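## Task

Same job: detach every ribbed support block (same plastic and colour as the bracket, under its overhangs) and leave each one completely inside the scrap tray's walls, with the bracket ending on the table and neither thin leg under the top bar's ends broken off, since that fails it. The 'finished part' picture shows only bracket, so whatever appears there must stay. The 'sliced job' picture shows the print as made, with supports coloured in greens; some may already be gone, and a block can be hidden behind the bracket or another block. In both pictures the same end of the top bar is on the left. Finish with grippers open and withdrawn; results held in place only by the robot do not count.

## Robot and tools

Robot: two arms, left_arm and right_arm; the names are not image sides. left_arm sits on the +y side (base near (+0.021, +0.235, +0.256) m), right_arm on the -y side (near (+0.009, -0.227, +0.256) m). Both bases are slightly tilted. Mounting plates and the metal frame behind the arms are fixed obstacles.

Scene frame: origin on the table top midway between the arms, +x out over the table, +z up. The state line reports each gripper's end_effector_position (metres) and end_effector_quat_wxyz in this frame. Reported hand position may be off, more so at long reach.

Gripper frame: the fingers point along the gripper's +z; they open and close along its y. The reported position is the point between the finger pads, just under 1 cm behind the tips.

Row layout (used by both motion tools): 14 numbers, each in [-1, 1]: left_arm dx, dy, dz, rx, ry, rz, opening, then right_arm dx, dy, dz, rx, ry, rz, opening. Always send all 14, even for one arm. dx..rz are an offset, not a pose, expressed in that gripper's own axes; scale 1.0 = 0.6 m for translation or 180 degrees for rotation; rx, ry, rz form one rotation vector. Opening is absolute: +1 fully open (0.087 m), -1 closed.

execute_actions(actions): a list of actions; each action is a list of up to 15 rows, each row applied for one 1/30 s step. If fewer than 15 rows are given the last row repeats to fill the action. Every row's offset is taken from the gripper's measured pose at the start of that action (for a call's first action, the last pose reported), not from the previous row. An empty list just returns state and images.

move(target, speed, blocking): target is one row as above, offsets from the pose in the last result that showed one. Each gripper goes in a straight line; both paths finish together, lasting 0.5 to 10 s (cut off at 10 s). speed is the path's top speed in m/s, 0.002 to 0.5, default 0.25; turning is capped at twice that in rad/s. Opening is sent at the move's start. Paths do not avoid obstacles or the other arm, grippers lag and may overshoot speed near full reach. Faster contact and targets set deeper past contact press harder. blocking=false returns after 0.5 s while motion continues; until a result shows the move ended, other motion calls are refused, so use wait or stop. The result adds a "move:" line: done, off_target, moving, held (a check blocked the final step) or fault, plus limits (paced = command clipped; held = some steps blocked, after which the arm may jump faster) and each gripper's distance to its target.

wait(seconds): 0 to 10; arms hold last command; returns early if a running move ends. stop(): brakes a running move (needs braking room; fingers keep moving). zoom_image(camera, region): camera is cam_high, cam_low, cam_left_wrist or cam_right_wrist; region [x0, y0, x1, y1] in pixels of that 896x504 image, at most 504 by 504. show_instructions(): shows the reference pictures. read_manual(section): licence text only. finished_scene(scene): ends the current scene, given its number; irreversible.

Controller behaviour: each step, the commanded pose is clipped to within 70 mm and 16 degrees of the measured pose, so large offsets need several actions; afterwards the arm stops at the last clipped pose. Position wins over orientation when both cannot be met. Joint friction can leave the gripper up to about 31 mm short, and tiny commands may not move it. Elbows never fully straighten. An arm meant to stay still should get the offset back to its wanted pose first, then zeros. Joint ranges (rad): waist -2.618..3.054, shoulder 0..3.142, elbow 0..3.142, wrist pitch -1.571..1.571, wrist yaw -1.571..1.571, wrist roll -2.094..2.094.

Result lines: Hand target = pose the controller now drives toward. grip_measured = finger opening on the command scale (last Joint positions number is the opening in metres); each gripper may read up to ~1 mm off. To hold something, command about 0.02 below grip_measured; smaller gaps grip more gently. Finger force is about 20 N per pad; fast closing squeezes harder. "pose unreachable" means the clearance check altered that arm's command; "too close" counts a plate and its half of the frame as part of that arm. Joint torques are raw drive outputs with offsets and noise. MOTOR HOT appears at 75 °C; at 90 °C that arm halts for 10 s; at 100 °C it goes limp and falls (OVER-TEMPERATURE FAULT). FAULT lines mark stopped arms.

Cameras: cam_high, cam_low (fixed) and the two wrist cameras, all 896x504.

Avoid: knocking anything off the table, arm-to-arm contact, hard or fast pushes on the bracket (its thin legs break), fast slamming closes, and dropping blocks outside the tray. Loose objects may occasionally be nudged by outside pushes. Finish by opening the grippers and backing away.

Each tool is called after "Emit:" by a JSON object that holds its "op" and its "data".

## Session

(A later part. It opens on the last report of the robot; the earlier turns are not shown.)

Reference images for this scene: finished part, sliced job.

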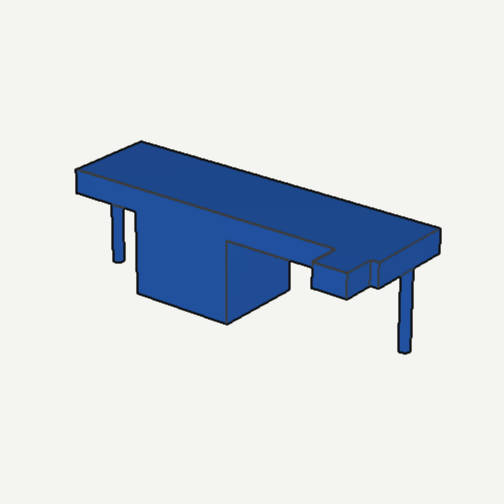

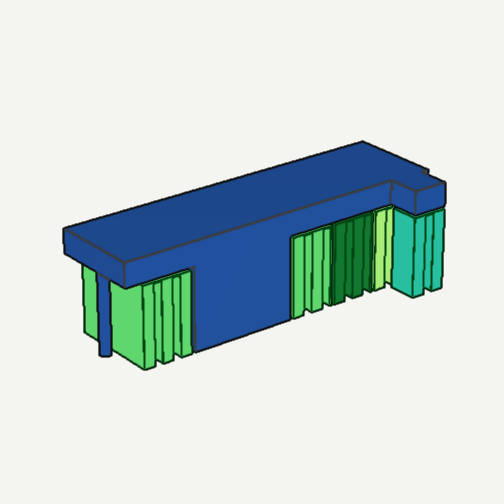

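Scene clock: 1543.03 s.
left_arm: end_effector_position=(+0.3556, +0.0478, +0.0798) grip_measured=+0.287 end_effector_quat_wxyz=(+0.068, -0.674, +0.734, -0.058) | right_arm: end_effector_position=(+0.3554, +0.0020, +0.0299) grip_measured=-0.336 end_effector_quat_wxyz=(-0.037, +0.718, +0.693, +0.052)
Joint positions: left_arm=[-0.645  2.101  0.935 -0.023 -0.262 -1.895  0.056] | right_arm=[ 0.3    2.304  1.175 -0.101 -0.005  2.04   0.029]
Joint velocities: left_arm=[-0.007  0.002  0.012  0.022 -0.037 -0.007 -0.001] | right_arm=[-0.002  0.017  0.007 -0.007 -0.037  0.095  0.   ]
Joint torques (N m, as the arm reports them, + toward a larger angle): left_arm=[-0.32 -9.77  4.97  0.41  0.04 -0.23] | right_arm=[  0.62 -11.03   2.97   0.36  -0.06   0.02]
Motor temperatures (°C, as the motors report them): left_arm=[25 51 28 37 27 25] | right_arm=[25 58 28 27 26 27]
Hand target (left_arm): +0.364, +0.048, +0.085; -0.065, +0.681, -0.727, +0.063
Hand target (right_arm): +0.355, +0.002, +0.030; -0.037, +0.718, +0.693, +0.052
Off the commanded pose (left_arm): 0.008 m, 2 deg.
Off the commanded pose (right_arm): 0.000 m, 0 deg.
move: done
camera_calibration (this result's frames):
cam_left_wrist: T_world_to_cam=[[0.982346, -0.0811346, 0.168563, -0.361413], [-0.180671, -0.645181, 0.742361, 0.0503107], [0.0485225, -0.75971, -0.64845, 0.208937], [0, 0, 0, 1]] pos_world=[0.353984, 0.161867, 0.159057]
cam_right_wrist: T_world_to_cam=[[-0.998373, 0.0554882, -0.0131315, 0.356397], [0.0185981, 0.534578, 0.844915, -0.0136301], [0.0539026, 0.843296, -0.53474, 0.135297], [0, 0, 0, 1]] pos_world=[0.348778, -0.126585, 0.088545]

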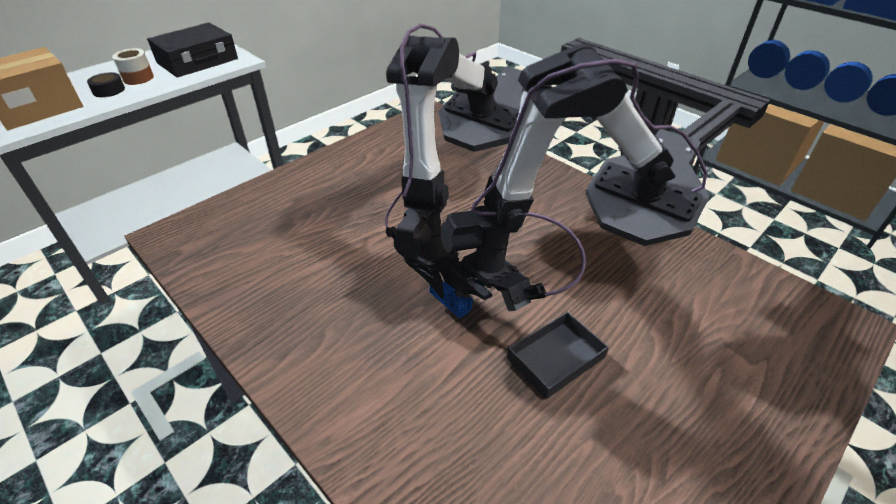

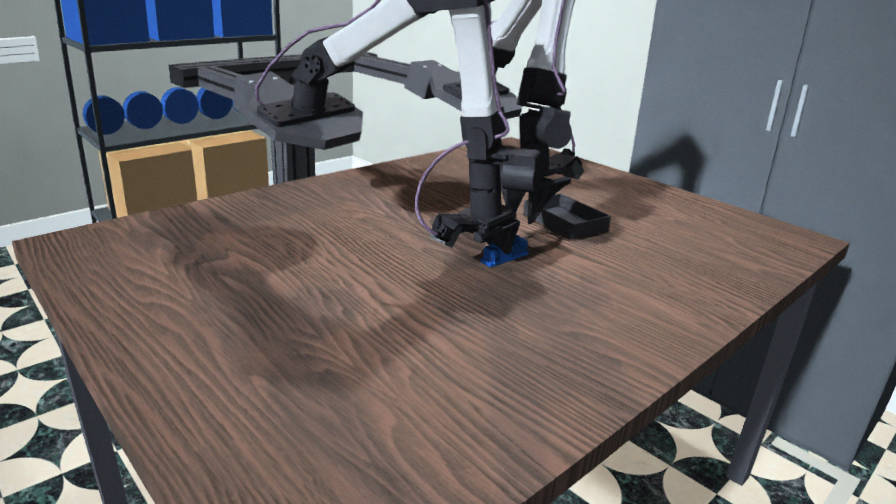

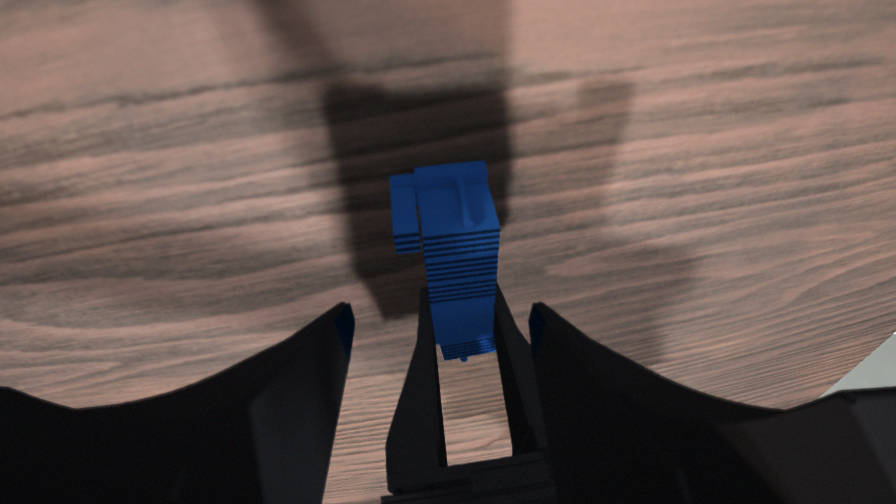

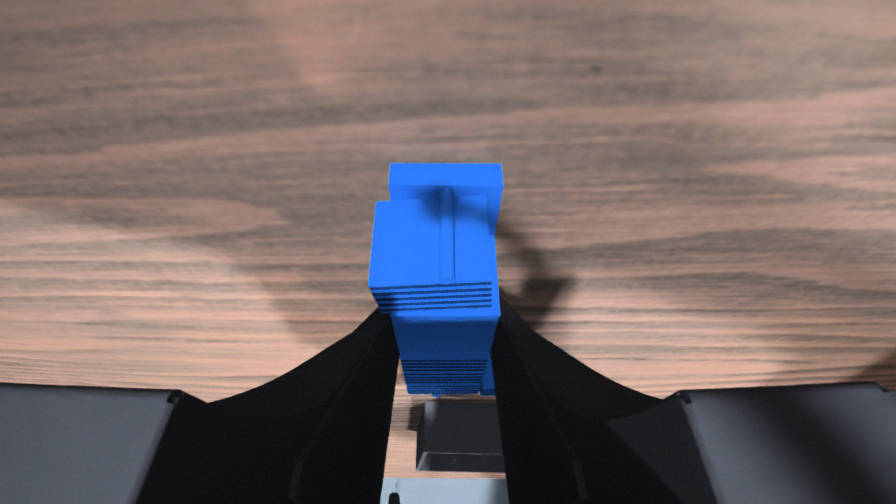

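Emit:
{"op": "move", "data": {"target": [0.0062,-0.00725,0.1024,0,0,-0.014,0.287, 0,0,0,0,0,0,-0.37], "speed": 0.08}}

Scene clock: 1568.57 s.
left_arm: end_effector_position=(+0.3645, +0.0444, +0.0263) grip_measured=+0.287 end_effector_quat_wxyz=(+0.069, -0.683, +0.725, -0.055) | right_arm: end_effector_position=(+0.3554, +0.0020, +0.0299) grip_measured=-0.336 end_effector_quat_wxyz=(-0.037, +0.718, +0.693, +0.052)
Joint positions: left_arm=[-0.619  2.312  1.031  0.093 -0.26  -1.897  0.056] | right_arm=[ 0.3    2.304  1.175 -0.101 -0.005  2.04   0.029]
Joint velocities: left_arm=[-0.017  0.002 -0.007 -0.037 -0.007  0.037  0.   ] | right_arm=[-0.012 -0.022  0.022  0.037 -0.007 -0.051 -0.001]
Joint torques (N m, as the arm reports them, + toward a larger angle): left_arm=[-0.45 -7.56  4.22  0.72  0.05 -0.19] | right_arm=[  0.7  -11.06   3.03   0.37  -0.07   0.03]
Motor temperatures (°C, as the motors report them): left_arm=[25 52 29 34 26 25] | right_arm=[25 58 27 27 26 27]
Hand target (left_arm): +0.369, +0.045, +0.020; -0.067, +0.689, -0.719, +0.059
Hand target (right_arm): +0.355, +0.002, +0.030; -0.037, +0.718, +0.693, +0.052
Off the commanded pose (left_arm): 0.009 m, 1 deg.
Off the commanded pose (right_arm): 0.000 m, 0 deg.
move: done
camera_calibration (this result's frames):
cam_left_wrist: T_world_to_cam=[[0.984433, -0.0564308, 0.166455, -0.363245], [-0.162538, -0.652667, 0.740005, 0.0832401], [0.0668806, -0.755541, -0.651679, 0.164498], [0, 0, 0, 1]] pos_world=[0.360118, 0.158114, 0.106065]
cam_right_wrist: T_world_to_cam=[[-0.998373, 0.0554882, -0.0131315, 0.356397], [0.0185981, 0.534578, 0.844915, -0.0136301], [0.0539026, 0.843296, -0.53474, 0.135297], [0, 0, 0, 1]] pos_world=[0.348778, -0.126585, 0.088545]

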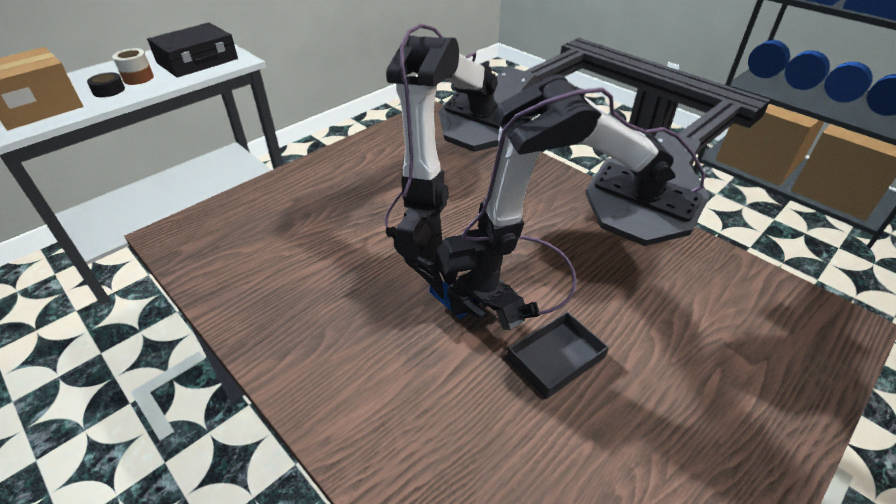

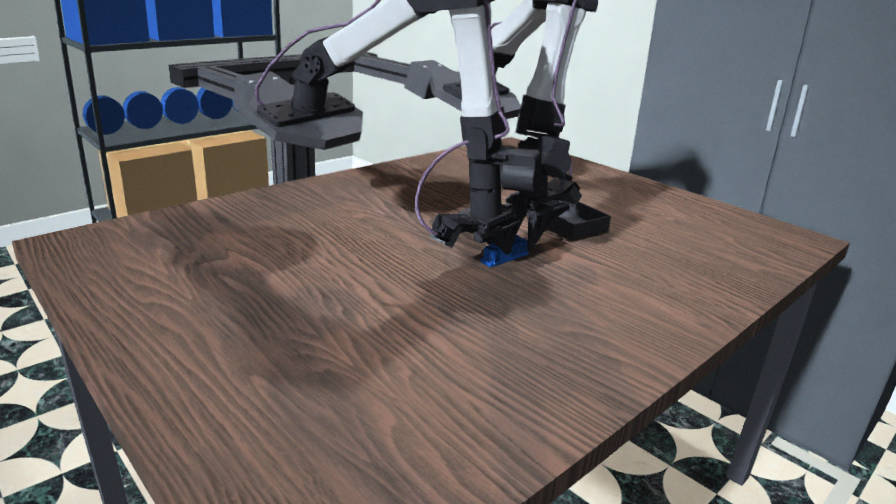

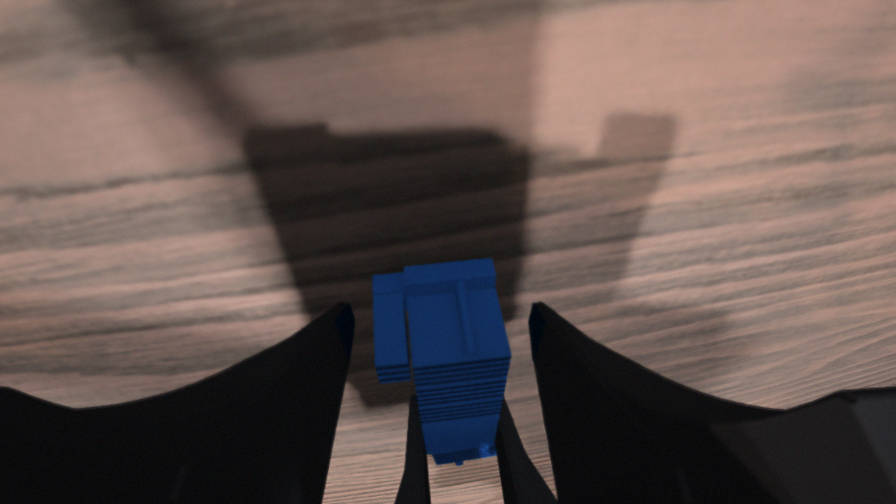

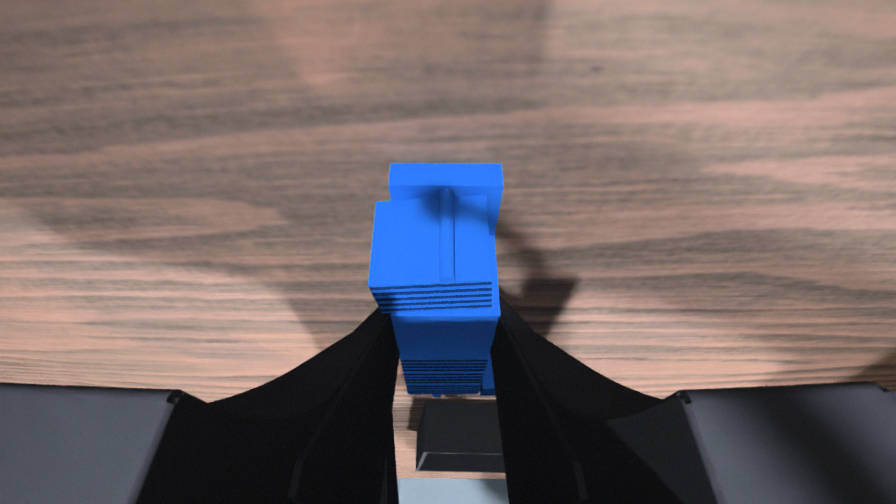

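Emit:
{"op": "zoom_image", "data": {"camera": "cam_left_wrist", "region": [320, 240, 560, 480]}}

Emit:
{"op": "zoom_image", "data": {"camera": "cam_low", "region": [440, 190, 600, 280]}}

Region (320, 240, 560, 480) of cam_left_wrist's 896x504 image, scaled by 2.100, with more detail than that image has.

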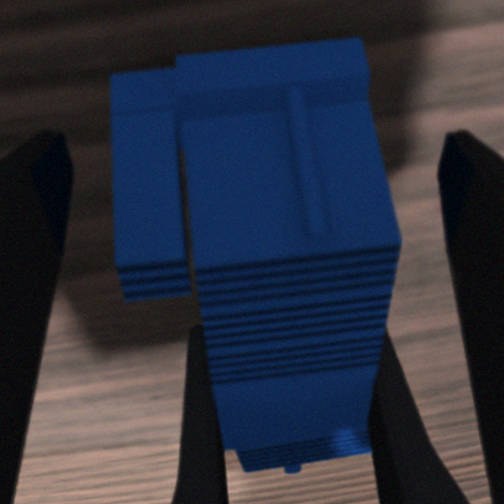

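Region (440, 190, 600, 280) of cam_low's 896x504 image, scaled by 3.150, with more detail than that image has; it fills the top 284 rows of this view, and the rest is white.

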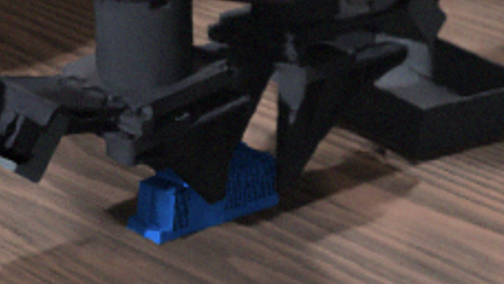

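Emit:
{"op": "execute_actions", "data": {"actions": [[[-0.0012,-0.0054,0.0126,0.001,0.0022,-0.0056,0.27, 0,0,0,0,0,0,-0.37],[-0.0011,-0.0053,0.0136,0.001,0.0022,-0.0056,0.25, 0,0,0,0,0,0,-0.37],[-0.0011,-0.0051,0.0146,0.001,0.0022,-0.0056,0.23, 0,0,0,0,0,0,-0.37],[-0.0011,-0.0049,0.0156,0.001,0.0022,-0.0056,0.21, 0,0,0,0,0,0,-0.37],[-0.001,-0.0048,0.0166,0.001,0.0022,-0.0056,0.19, 0,0,0,0,0,0,-0.37],[-0.001,-0.0046,0.0176,0.001,0.0022,-0.0056,0.17, 0,0,0,0,0,0,-0.37],[-0.001,-0.0044,0.0186,0.001,0.0022,-0.0056,0.15, 0,0,0,0,0,0,-0.37],[-0.001,-0.0042,0.0196,0.001,0.0022,-0.0056,0.13, 0,0,0,0,0,0,-0.37],[-0.0009,-0.0041,0.0206,0.001,0.0022,-0.0056,0.11, 0,0,0,0,0,0,-0.37],[-0.0009,-0.0039,0.0215,0.001,0.0022,-0.0056,0.09, 0,0,0,0,0,0,-0.37]]]}}

Emit:
{"op": "zoom_image", "data": {"camera": "cam_left_wrist", "region": [320, 240, 560, 480]}}

Scene clock: 1590.80 s.
left_arm: end_effector_position=(+0.3619, +0.0445, +0.0211) grip_measured=+0.090 end_effector_quat_wxyz=(+0.069, -0.683, +0.725, -0.054) | right_arm: end_effector_position=(+0.3554, +0.0020, +0.0299) grip_measured=-0.336 end_effector_quat_wxyz=(-0.037, +0.718, +0.693, +0.052)
Joint positions: left_arm=[-0.619  2.33   1.031  0.109 -0.26  -1.897  0.048] | right_arm=[ 0.3    2.304  1.175 -0.101 -0.005  2.04   0.029]
Joint velocities: left_arm=[-0.007  0.032  0.002  0.022 -0.007  0.022 -0.   ] | right_arm=[-0.007 -0.012 -0.017 -0.037 -0.037  0.007 -0.001]
Joint torques (N m, as the arm reports them, + toward a larger angle): left_arm=[-0.02 -7.64  4.56  0.74  0.04 -0.18] | right_arm=[  0.66 -11.05   2.97   0.36  -0.08   0.03]
Motor temperatures (°C, as the motors report them): left_arm=[25 50 29 34 26 25] | right_arm=[25 58 27 27 26 27]
Hand target (left_arm): +0.369, +0.045, +0.014; -0.067, +0.689, -0.719, +0.059
Hand target (right_arm): +0.355, +0.002, +0.030; -0.037, +0.718, +0.693, +0.052
Off the commanded pose (left_arm): 0.010 m, 1 deg.
Off the commanded pose (right_arm): 0.000 m, 0 deg.
camera_calibration (this result's frames):
cam_left_wrist: T_world_to_cam=[[0.984823, -0.0570716, 0.163909, -0.359924], [-0.161002, -0.653118, 0.739943, 0.0862218], [0.0648224, -0.755103, -0.652394, 0.161979], [0, 0, 0, 1]] pos_world=[0.357844, 0.158082, 0.10087]
cam_right_wrist: T_world_to_cam=[[-0.998373, 0.0554882, -0.0131315, 0.356397], [0.0185981, 0.534578, 0.844915, -0.0136301], [0.0539026, 0.843296, -0.53474, 0.135297], [0, 0, 0, 1]] pos_world=[0.348778, -0.126585, 0.088545]

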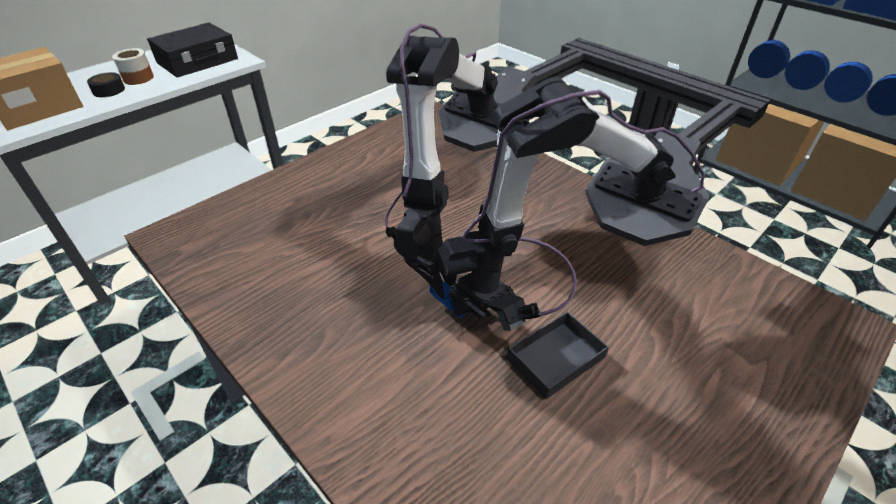

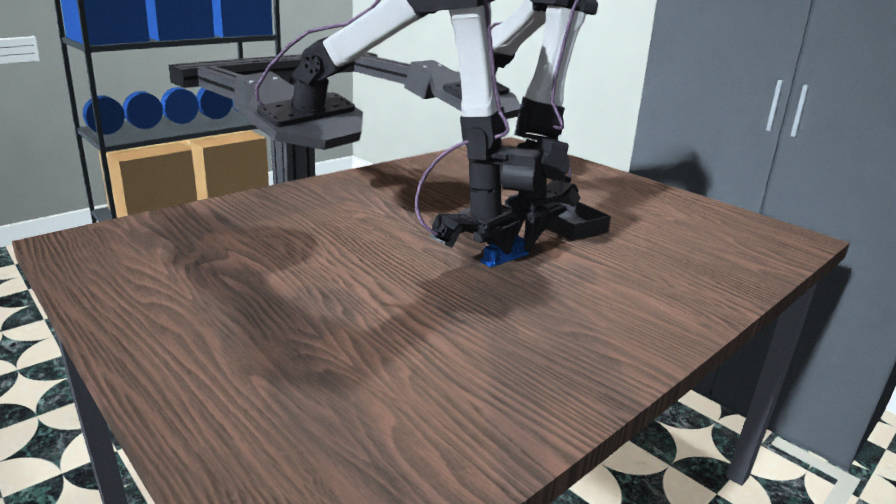

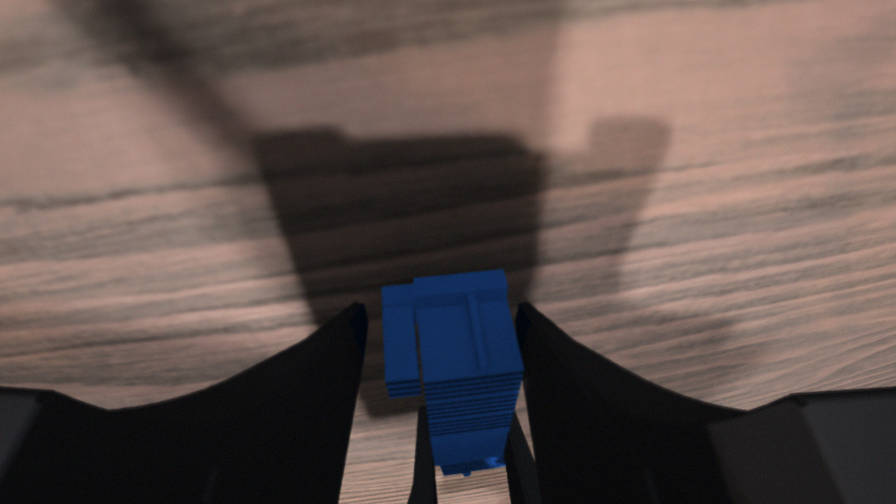

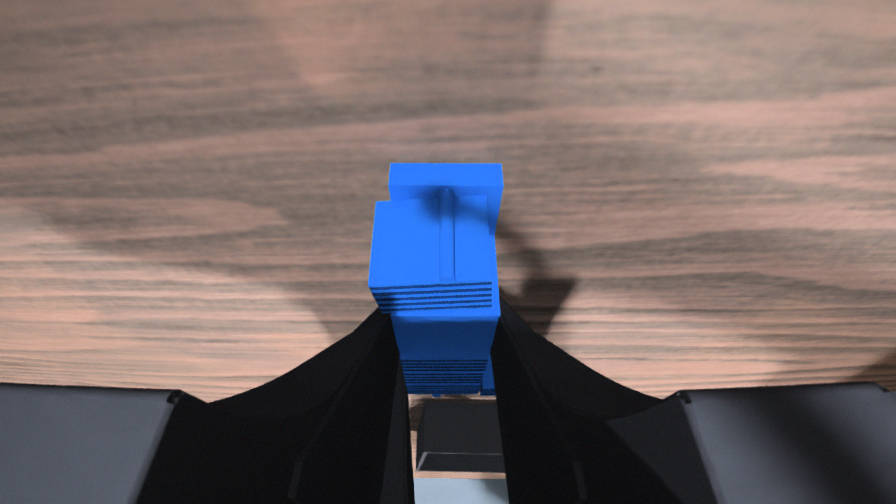

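Region (320, 240, 560, 480) of cam_left_wrist's 896x504 image, scaled by 2.100, with more detail than that image has.

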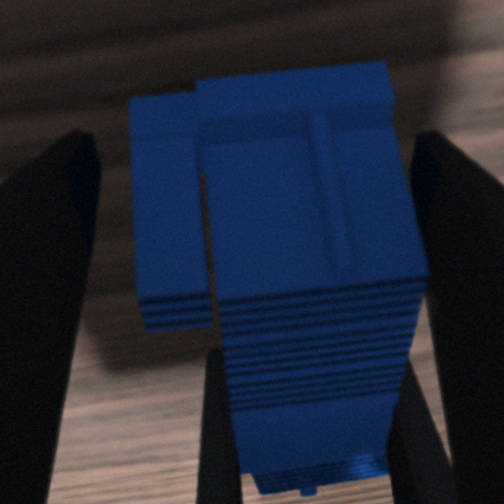

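Emit:
{"op": "wait", "data": {"seconds": 0.1}}

Emit:
{"op": "zoom_image", "data": {"camera": "cam_left_wrist", "region": [340, 260, 460, 380]}}

Scene clock: 1594.97 s.
left_arm: end_effector_position=(+0.3620, +0.0444, +0.0210) grip_measured=+0.090 end_effector_quat_wxyz=(+0.069, -0.683, +0.725, -0.054) | right_arm: end_effector_position=(+0.3554, +0.0020, +0.0299) grip_measured=-0.336 end_effector_quat_wxyz=(-0.037, +0.718, +0.693, +0.052)
Joint positions: left_arm=[-0.619  2.331  1.031  0.109 -0.26  -1.897  0.048] | right_arm=[ 0.3    2.304  1.175 -0.101 -0.005  2.04   0.029]
Joint velocities: left_arm=[-0.017 -0.022 -0.007 -0.022 -0.051  0.022 -0.   ] | right_arm=[ 0.007  0.002 -0.007 -0.066 -0.022  0.007 -0.   ]
Joint torques (N m, as the arm reports them, + toward a larger angle): left_arm=[-0.15 -7.58  4.37  0.74  0.01 -0.16] | right_arm=[  0.68 -11.     3.02   0.37  -0.08   0.02]
Motor temperatures (°C, as the motors report them): left_arm=[25 50 29 34 26 25] | right_arm=[25 58 27 27 26 27]
Hand target (left_arm): +0.369, +0.045, +0.014; -0.067, +0.689, -0.719, +0.059
Hand target (right_arm): +0.355, +0.002, +0.030; -0.037, +0.718, +0.693, +0.052
Off the commanded pose (left_arm): 0.010 m, 1 deg.
Off the commanded pose (right_arm): 0.000 m, 0 deg.
wait: 0.10 s; at rest from the start
camera_calibration (this result's frames):
cam_left_wrist: T_world_to_cam=[[0.984771, -0.0569804, 0.164256, -0.35995], [-0.161211, -0.653015, 0.739988, 0.0863409], [0.0650967, -0.755198, -0.652256, 0.16179], [0, 0, 0, 1]] pos_world=[0.357856, 0.158055, 0.100761]
cam_right_wrist: T_world_to_cam=[[-0.998373, 0.0554882, -0.0131315, 0.356397], [0.0185981, 0.534578, 0.844915, -0.0136301], [0.0539026, 0.843296, -0.53474, 0.135297], [0, 0, 0, 1]] pos_world=[0.348778, -0.126585, 0.088545]

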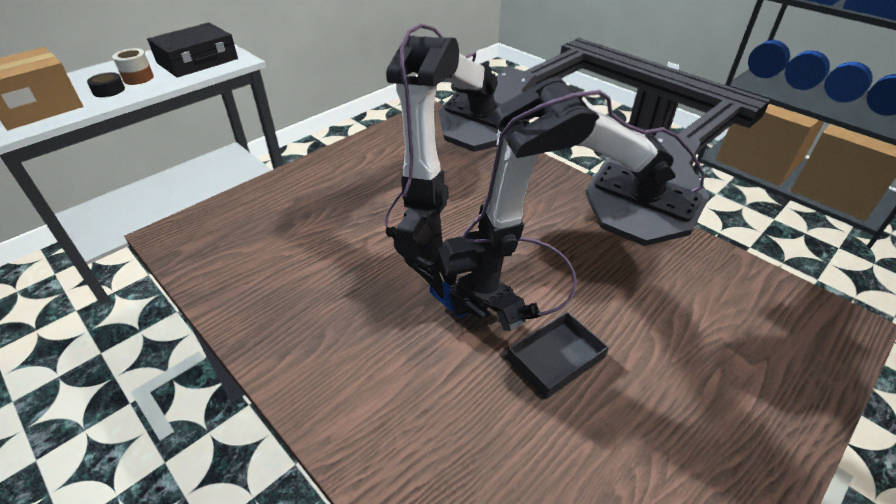

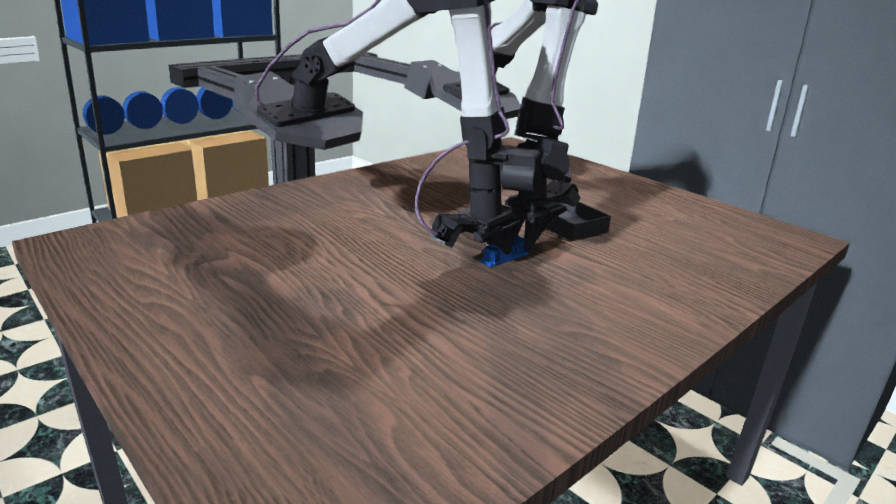

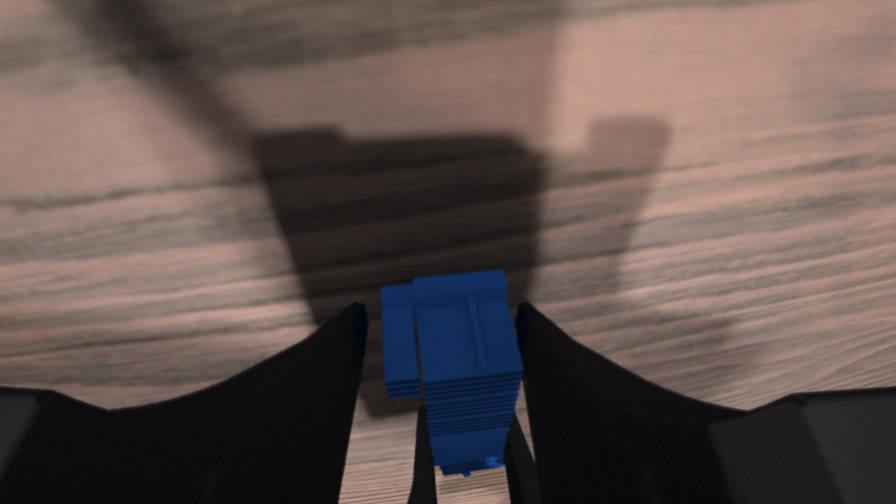

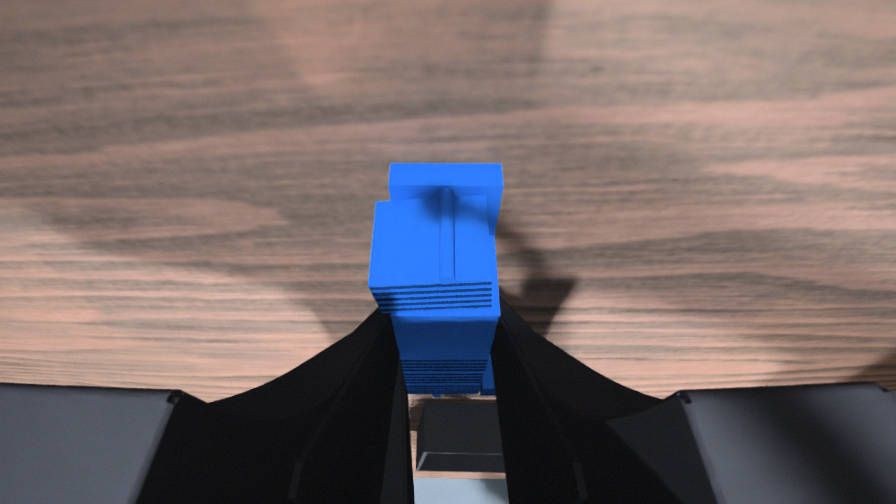

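Region (340, 260, 460, 380) of cam_left_wrist's 896x504 image, scaled by 4.200, with more detail than that image has.

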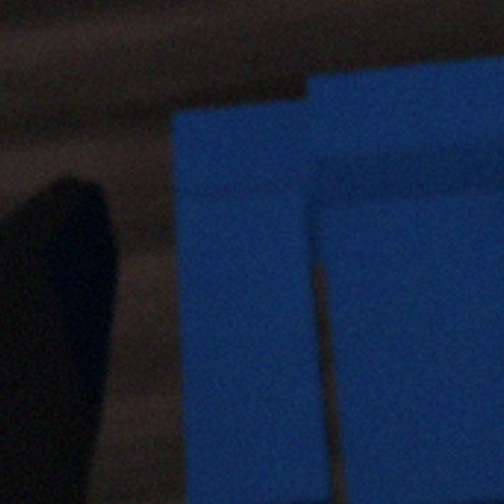

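Emit:
{"op": "execute_actions", "data": {"actions": [[[-0.001,-0.0101,0.0142,0.0015,0.0024,-0.0056,0.09, 0,0,0,0,0,0,-0.37],[-0.0007,-0.0107,0.0149,0.0021,0.0026,-0.0056,0.09, 0,0,0,0,0,0,-0.37],[-0.0004,-0.0112,0.0155,0.0026,0.0029,-0.0056,0.09, 0,0,0,0,0,0,-0.37],[-0.0001,-0.0118,0.0162,0.0031,0.0031,-0.0056,0.09, 0,0,0,0,0,0,-0.37],[0.0002,-0.0124,0.0169,0.0037,0.0033,-0.0056,0.09, 0,0,0,0,0,0,-0.37],[0.0005,-0.013,0.0176,0.0042,0.0035,-0.0056,0.09, 0,0,0,0,0,0,-0.37],[0.0008,-0.0136,0.0183,0.0047,0.0037,-0.0056,0.09, 0,0,0,0,0,0,-0.37],[0.0011,-0.0141,0.0189,0.0052,0.004,-0.0056,0.09, 0,0,0,0,0,0,-0.37],[0.0014,-0.0147,0.0196,0.0058,0.0042,-0.0056,0.09, 0,0,0,0,0,0,-0.37],[0.0017,-0.0153,0.0203,0.0063,0.0044,-0.0056,0.09, 0,0,0,0,0,0,-0.37]]]}}

Emit:
{"op": "zoom_image", "data": {"camera": "cam_left_wrist", "region": [340, 260, 540, 420]}}

Scene clock: 1609.90 s.
left_arm: end_effector_position=(+0.3673, +0.0431, +0.0180) grip_measured=+0.090 end_effector_quat_wxyz=(+0.071, -0.685, +0.723, -0.061) | right_arm: end_effector_position=(+0.3555, +0.0020, +0.0299) grip_measured=-0.336 end_effector_quat_wxyz=(-0.037, +0.718, +0.693, +0.052)
Joint positions: left_arm=[-0.615  2.346  1.044  0.129 -0.257 -1.896  0.048] | right_arm=[ 0.3    2.304  1.175 -0.101 -0.004  2.04   0.029]
Joint velocities: left_arm=[ 0.007  0.017 -0.007  0.051  0.022 -0.007 -0.   ] | right_arm=[ 0.007  0.002  0.017 -0.037 -0.037 -0.095 -0.001]
Joint torques (N m, as the arm reports them, + toward a larger angle): left_arm=[-0.36 -7.59  4.14  0.79  0.02 -0.1 ] | right_arm=[  0.64 -11.01   3.03   0.37  -0.08   0.01]
Motor temperatures (°C, as the motors report them): left_arm=[25 49 29 33 26 25] | right_arm=[25 59 27 27 26 27]
Hand target (left_arm): +0.373, +0.043, +0.011; -0.070, +0.688, -0.719, +0.066
Hand target (right_arm): +0.355, +0.002, +0.030; -0.037, +0.718, +0.693, +0.052
Off the commanded pose (left_arm): 0.009 m, 1 deg.
Off the commanded pose (right_arm): 0.000 m, 0 deg.
camera_calibration (this result's frames):
cam_left_wrist: T_world_to_cam=[[0.982893, -0.0493996, 0.177428, -0.364685], [-0.1667, -0.64821, 0.74299, 0.0902972], [0.0783071, -0.759858, -0.645356, 0.153658], [0, 0, 0, 1]] pos_world=[0.361467, 0.157274, 0.0967792]
cam_right_wrist: T_world_to_cam=[[-0.998363, 0.0555516, -0.0136434, 0.356524], [0.0182088, 0.534733, 0.844825, -0.0134751], [0.0542269, 0.843193, -0.534869, 0.135193], [0, 0, 0, 1]] pos_world=[0.348854, -0.126593, 0.0885587]

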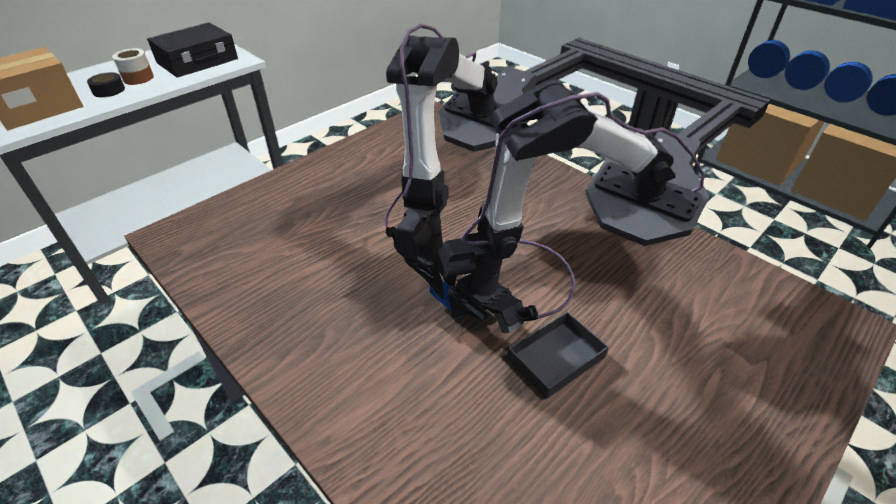

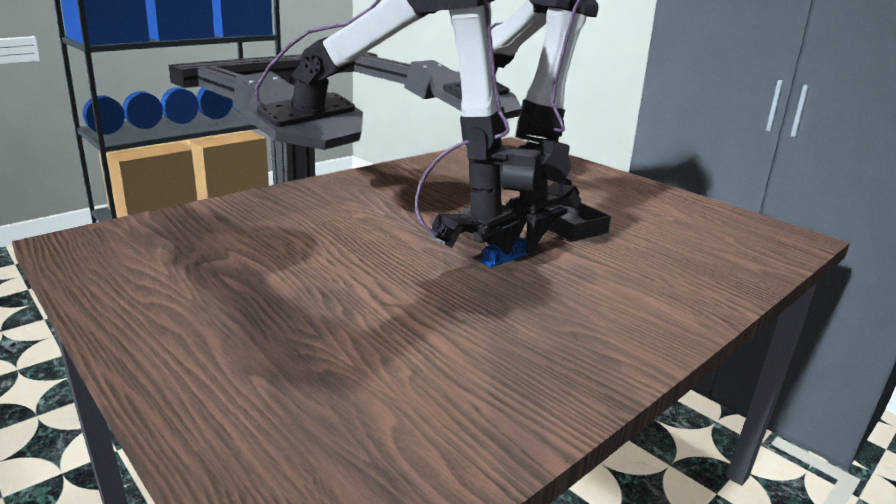

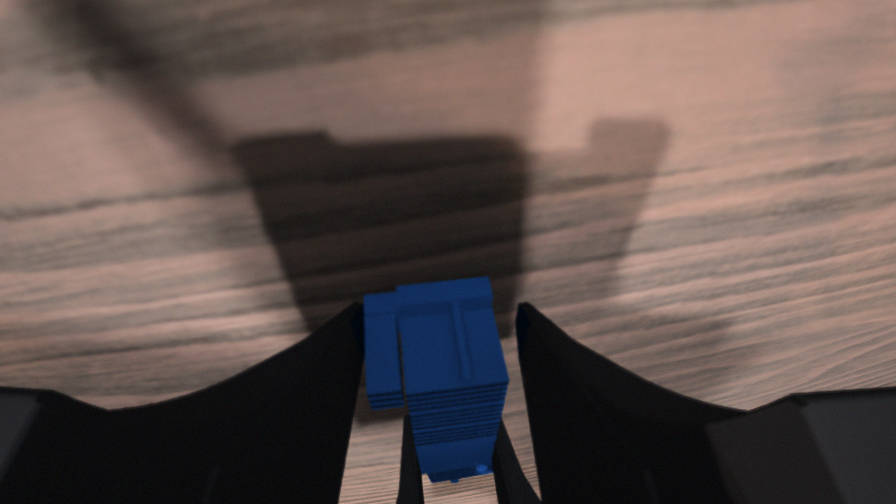

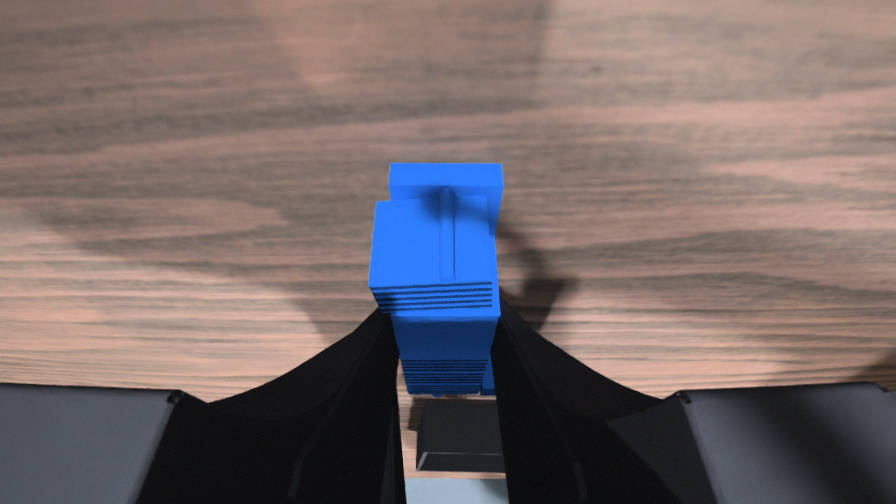

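Region (340, 260, 540, 420) of cam_left_wrist's 896x504 image, scaled by 2.520, with more detail than that image has; it fills the top 403 rows of this view, and the rest is white.

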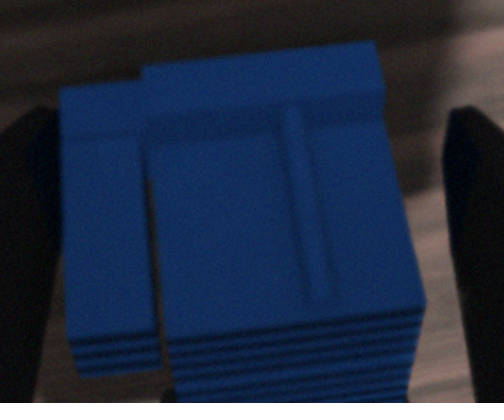

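Emit:
{"op": "execute_actions", "data": {"actions": []}}

Scene clock: 1624.00 s.
left_arm: end_effector_position=(+0.3677, +0.0429, +0.0179) grip_measured=+0.090 end_effector_quat_wxyz=(+0.071, -0.685, +0.722, -0.062) | right_arm: end_effector_position=(+0.3555, +0.0020, +0.0299) grip_measured=-0.336 end_effector_quat_wxyz=(-0.037, +0.718, +0.693, +0.052)
Joint positions: left_arm=[-0.615  2.347  1.044  0.13  -0.257 -1.896  0.048] | right_arm=[ 0.3    2.304  1.175 -0.101 -0.004  2.04   0.029]
Joint velocities: left_arm=[-0.007 -0.007 -0.002  0.007 -0.022 -0.022 -0.001] | right_arm=[ 0.002  0.012  0.002  0.022  0.037 -0.007  0.   ]
Joint torques (N m, as the arm reports them, + toward a larger angle): left_arm=[-0.41 -7.52  4.26  0.79  0.01 -0.11] | right_arm=[  0.7  -11.08   2.98   0.39  -0.07   0.03]
Motor temperatures (°C, as the motors report them): left_arm=[25 49 29 33 26 25] | right_arm=[25 59 27 27 26 27]
Hand target (left_arm): +0.373, +0.043, +0.011; -0.070, +0.688, -0.719, +0.066
Hand target (right_arm): +0.355, +0.002, +0.030; -0.037, +0.718, +0.693, +0.052
Off the commanded pose (left_arm): 0.009 m, 1 deg.
Off the commanded pose (right_arm): 0.000 m, 0 deg.
camera_calibration (this result's frames):
cam_left_wrist: T_world_to_cam=[[0.982662, -0.049029, 0.178808, -0.364947], [-0.167548, -0.647803, 0.743154, 0.0905667], [0.0793964, -0.760228, -0.644786, 0.153115], [0, 0, 0, 1]] pos_world=[0.361637, 0.157179, 0.0966772]
cam_right_wrist: T_world_to_cam=[[-0.998363, 0.0555516, -0.0136434, 0.356524], [0.0182088, 0.534733, 0.844825, -0.0134751], [0.0542269, 0.843193, -0.534869, 0.135193], [0, 0, 0, 1]] pos_world=[0.348854, -0.126593, 0.0885587]

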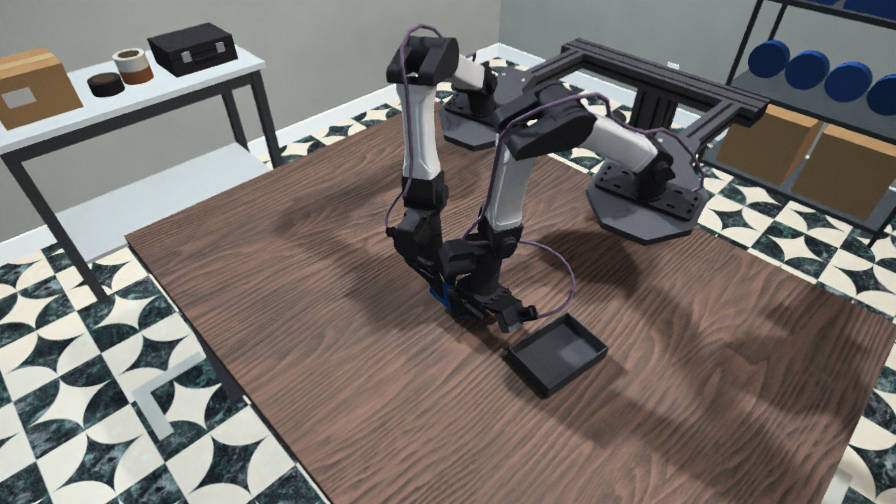

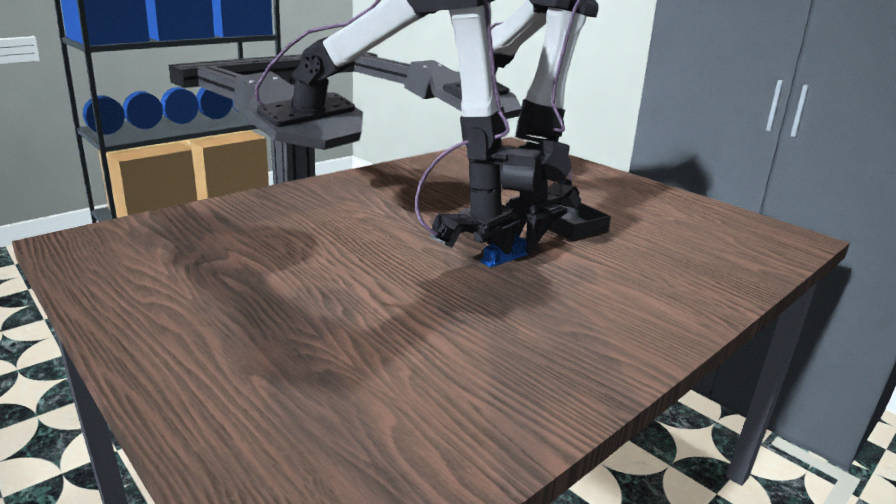

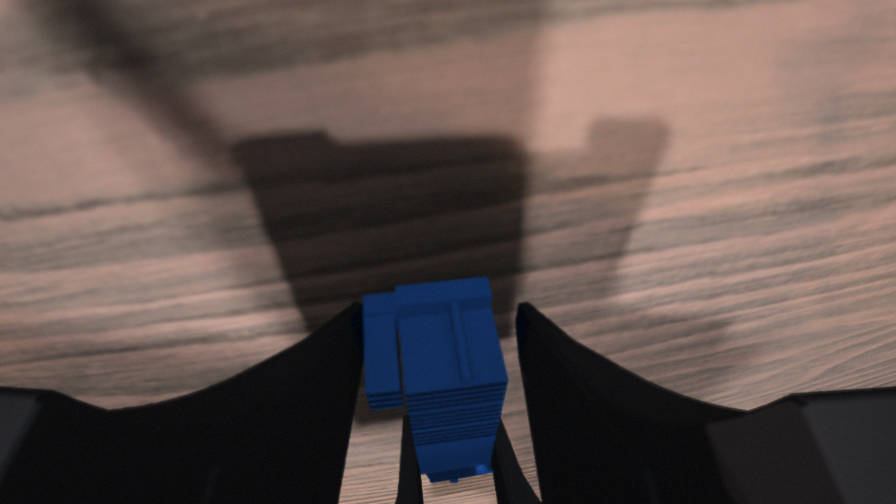

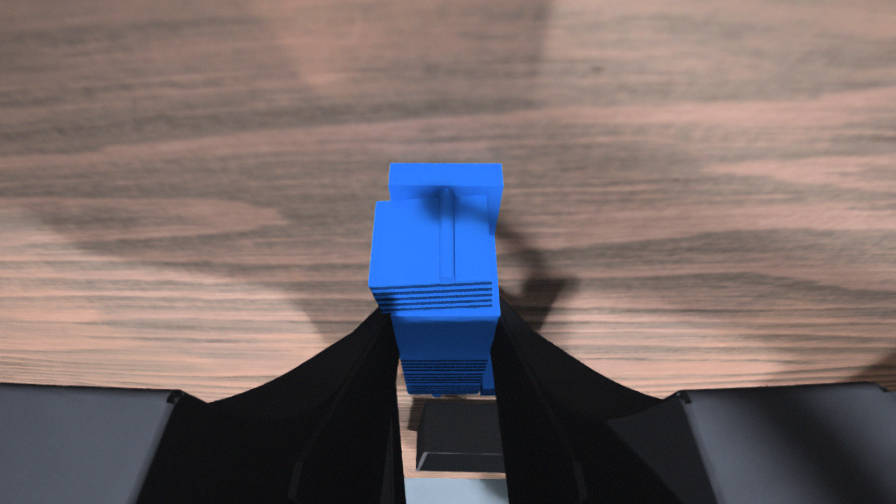

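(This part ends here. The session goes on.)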